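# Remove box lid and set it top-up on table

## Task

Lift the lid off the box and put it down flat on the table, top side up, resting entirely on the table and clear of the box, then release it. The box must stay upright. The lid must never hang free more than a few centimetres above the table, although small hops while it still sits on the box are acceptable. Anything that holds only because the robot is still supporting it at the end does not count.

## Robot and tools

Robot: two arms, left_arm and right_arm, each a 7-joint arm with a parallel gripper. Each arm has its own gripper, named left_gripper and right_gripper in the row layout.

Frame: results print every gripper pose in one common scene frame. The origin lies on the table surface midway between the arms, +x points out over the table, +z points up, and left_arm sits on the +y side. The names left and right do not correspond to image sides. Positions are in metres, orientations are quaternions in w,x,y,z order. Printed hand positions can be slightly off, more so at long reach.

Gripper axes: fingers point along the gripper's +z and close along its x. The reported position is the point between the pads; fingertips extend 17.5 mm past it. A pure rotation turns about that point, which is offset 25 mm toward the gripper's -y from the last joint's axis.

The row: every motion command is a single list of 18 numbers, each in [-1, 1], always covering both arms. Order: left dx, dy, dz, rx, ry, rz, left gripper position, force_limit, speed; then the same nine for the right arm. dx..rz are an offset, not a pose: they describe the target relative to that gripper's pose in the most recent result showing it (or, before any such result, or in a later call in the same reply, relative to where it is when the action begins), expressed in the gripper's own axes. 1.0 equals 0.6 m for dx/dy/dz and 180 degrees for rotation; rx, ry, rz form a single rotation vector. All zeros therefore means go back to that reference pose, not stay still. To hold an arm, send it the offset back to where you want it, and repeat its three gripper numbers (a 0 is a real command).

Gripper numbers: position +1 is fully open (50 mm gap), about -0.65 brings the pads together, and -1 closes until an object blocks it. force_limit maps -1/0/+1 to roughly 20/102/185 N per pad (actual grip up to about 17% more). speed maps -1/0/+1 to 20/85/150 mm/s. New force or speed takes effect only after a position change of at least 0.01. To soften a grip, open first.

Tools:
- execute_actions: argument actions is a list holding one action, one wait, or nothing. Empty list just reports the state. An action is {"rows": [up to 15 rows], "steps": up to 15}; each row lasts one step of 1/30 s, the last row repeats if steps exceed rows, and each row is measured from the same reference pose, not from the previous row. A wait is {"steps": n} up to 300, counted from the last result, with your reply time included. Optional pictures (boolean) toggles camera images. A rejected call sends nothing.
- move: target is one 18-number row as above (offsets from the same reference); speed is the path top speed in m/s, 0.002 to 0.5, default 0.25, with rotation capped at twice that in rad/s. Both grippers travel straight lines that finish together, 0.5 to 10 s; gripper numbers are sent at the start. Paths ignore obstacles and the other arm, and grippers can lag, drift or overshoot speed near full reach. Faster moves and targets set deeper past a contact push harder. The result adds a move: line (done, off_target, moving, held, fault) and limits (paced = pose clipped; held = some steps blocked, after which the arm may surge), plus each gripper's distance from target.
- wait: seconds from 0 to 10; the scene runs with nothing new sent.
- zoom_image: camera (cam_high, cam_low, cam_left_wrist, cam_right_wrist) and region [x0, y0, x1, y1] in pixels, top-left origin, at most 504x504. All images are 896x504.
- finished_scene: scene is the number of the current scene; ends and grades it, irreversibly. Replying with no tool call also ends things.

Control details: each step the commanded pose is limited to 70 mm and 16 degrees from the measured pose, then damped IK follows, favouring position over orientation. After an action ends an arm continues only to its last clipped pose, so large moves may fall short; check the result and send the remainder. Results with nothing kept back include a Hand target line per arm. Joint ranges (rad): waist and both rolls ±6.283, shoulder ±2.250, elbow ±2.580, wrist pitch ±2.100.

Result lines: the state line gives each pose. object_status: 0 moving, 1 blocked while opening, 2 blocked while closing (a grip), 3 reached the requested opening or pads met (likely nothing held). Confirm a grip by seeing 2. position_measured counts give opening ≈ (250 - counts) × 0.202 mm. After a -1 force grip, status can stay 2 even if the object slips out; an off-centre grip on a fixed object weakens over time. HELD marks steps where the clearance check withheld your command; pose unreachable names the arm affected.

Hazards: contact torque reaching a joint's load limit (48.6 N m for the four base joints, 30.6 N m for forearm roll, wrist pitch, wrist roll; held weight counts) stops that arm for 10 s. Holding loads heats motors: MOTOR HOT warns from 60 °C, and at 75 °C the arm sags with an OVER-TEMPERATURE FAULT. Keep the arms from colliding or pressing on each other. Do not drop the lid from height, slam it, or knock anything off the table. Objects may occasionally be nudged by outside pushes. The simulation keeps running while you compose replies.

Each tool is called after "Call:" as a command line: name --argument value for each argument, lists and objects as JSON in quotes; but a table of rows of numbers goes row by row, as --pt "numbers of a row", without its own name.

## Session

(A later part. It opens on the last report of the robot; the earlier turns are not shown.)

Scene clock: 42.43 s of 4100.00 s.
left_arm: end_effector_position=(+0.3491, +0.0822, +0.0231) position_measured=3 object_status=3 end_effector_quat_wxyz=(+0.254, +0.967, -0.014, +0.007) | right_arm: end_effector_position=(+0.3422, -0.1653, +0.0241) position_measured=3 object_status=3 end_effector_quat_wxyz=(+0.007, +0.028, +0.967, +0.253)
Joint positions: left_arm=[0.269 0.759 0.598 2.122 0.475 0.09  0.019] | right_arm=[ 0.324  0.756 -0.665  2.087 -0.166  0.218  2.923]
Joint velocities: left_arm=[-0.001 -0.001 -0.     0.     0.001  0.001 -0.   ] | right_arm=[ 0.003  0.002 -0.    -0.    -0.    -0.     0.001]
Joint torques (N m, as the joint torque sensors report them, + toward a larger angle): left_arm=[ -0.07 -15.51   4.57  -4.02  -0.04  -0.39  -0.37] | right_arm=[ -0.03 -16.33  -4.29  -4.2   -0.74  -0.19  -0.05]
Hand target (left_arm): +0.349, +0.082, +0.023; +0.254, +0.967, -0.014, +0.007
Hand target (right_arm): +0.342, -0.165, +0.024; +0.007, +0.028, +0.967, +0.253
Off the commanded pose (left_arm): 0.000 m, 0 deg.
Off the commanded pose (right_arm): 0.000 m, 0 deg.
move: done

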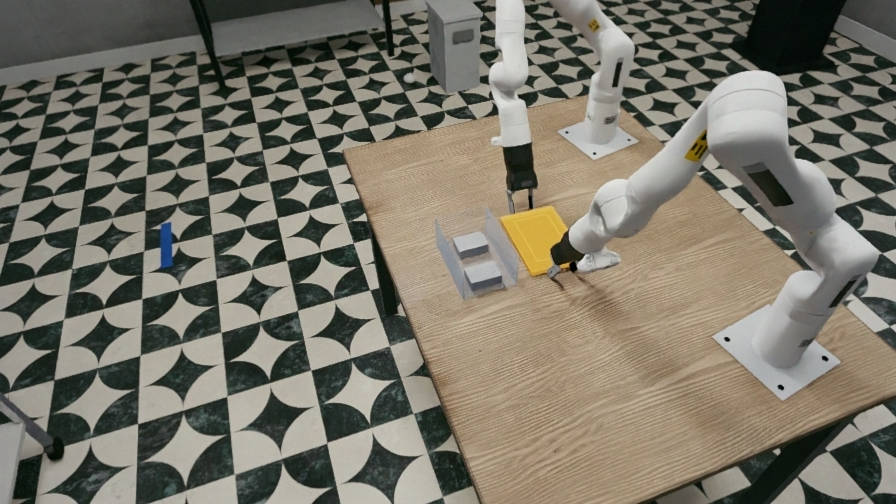

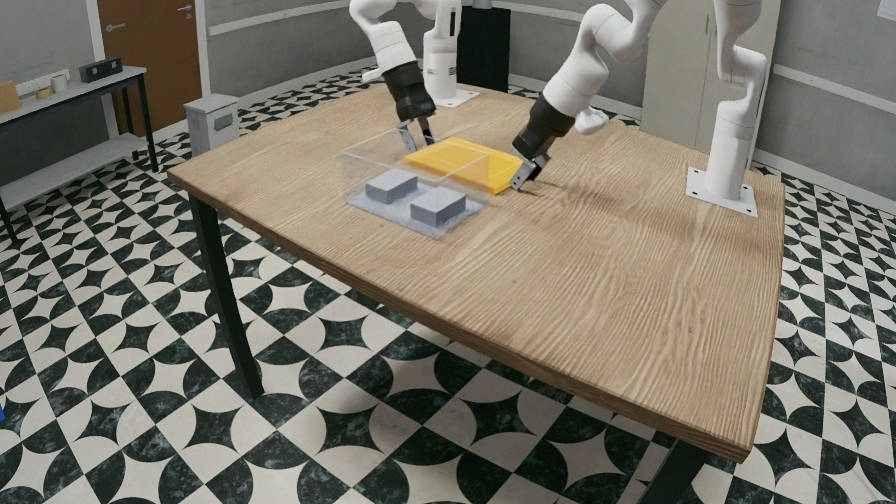

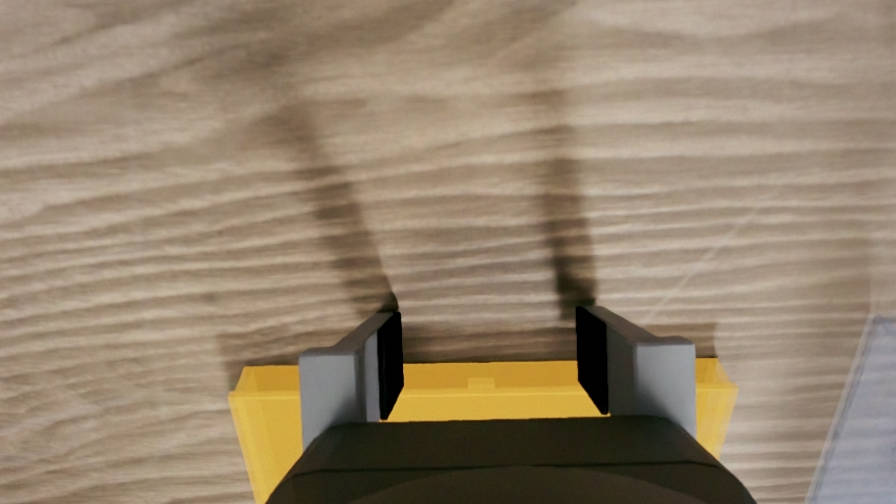

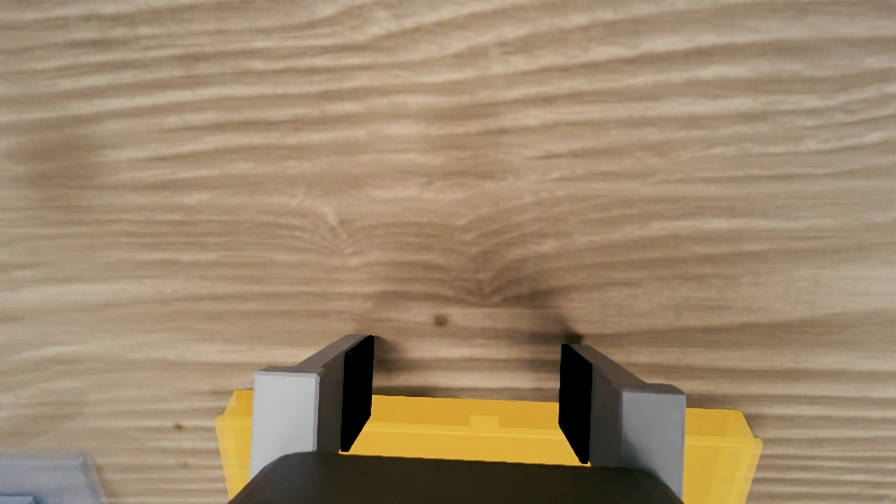

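Call:
move --target '[0,-0.03,-0.08,0,0,0,1,0,0,0,-0.03,-0.08,0,0,0,1,0,0]' --speed 0.2

Call:
finished_scene --scene 1

Scene clock: 44.07 s of 4100.00 s.
left_arm: end_effector_position=(+0.3489, +0.1214, +0.0557) position_measured=3 object_status=3 end_effector_quat_wxyz=(+0.254, +0.967, -0.014, +0.007) | right_arm: end_effector_position=(+0.3398, -0.2042, +0.0572) position_measured=3 object_status=3 end_effector_quat_wxyz=(+0.007, +0.028, +0.967, +0.253)
Joint positions: left_arm=[ 0.138  0.651  0.636  2.173  0.462  0.188 -0.009] | right_arm=[ 0.475  0.673 -0.729  2.101 -0.17   0.335  2.974]
Joint velocities: left_arm=[-0.003 -0.002 -0.     0.    -0.001 -0.001 -0.001] | right_arm=[ 0.005 -0.002  0.001 -0.    -0.001  0.     0.002]
Joint torques (N m, as the joint torque sensors report them, + toward a larger angle): left_arm=[ -0.25 -13.64   4.2   -4.41   0.06  -0.23  -0.56] | right_arm=[ -0.17 -15.09  -4.44  -4.92  -0.59  -0.17  -0.22]
Hand target (left_arm): +0.349, +0.122, +0.056; +0.254, +0.967, -0.014, +0.007
Hand target (right_arm): +0.340, -0.204, +0.057; +0.007, +0.028, +0.967, +0.253
Off the commanded pose (left_arm): 0.000 m, 0 deg.
Off the commanded pose (right_arm): 0.000 m, 0 deg.
move: done

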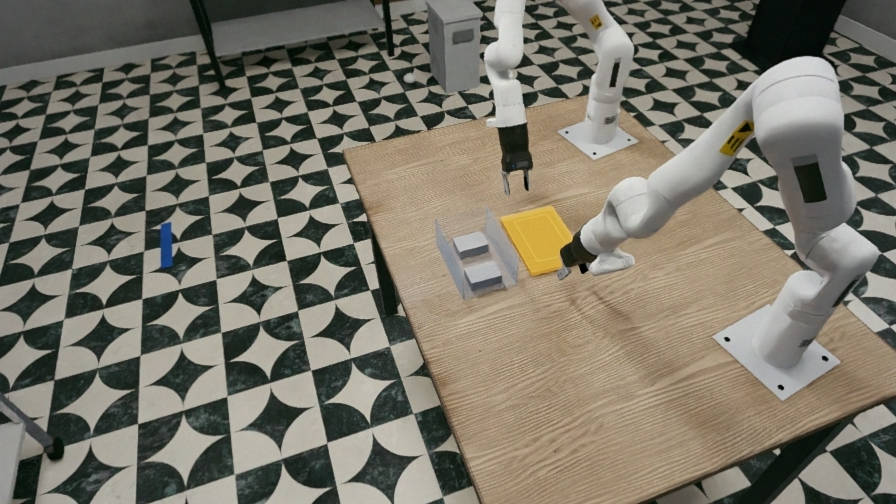

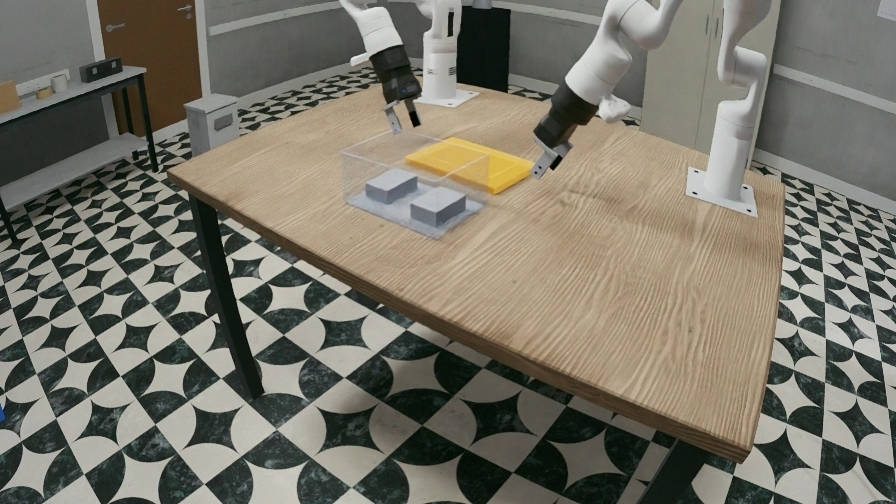

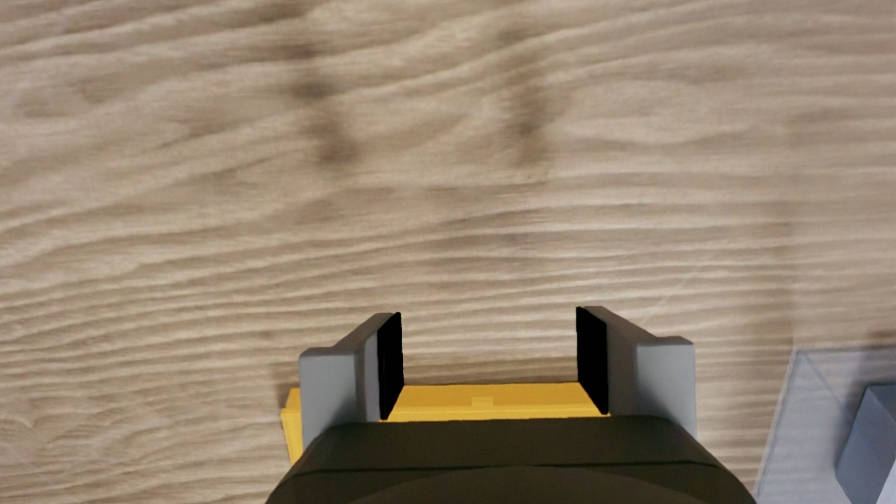

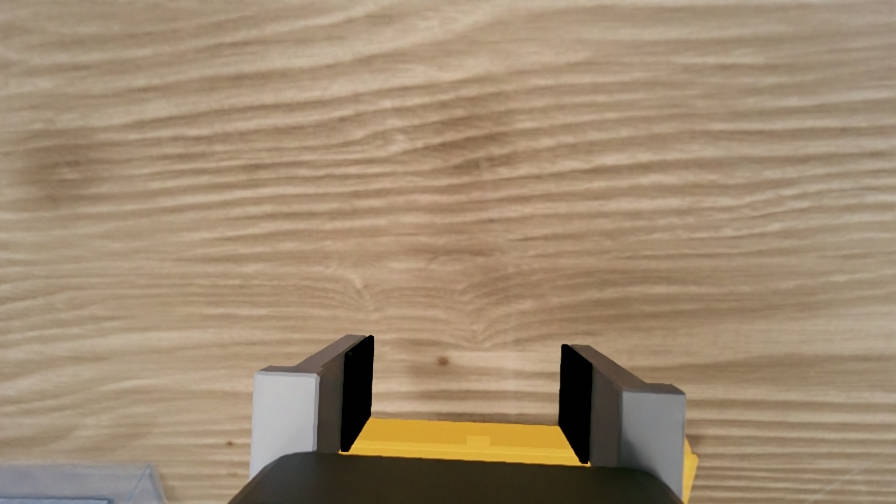

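The scene is finished: the task was done.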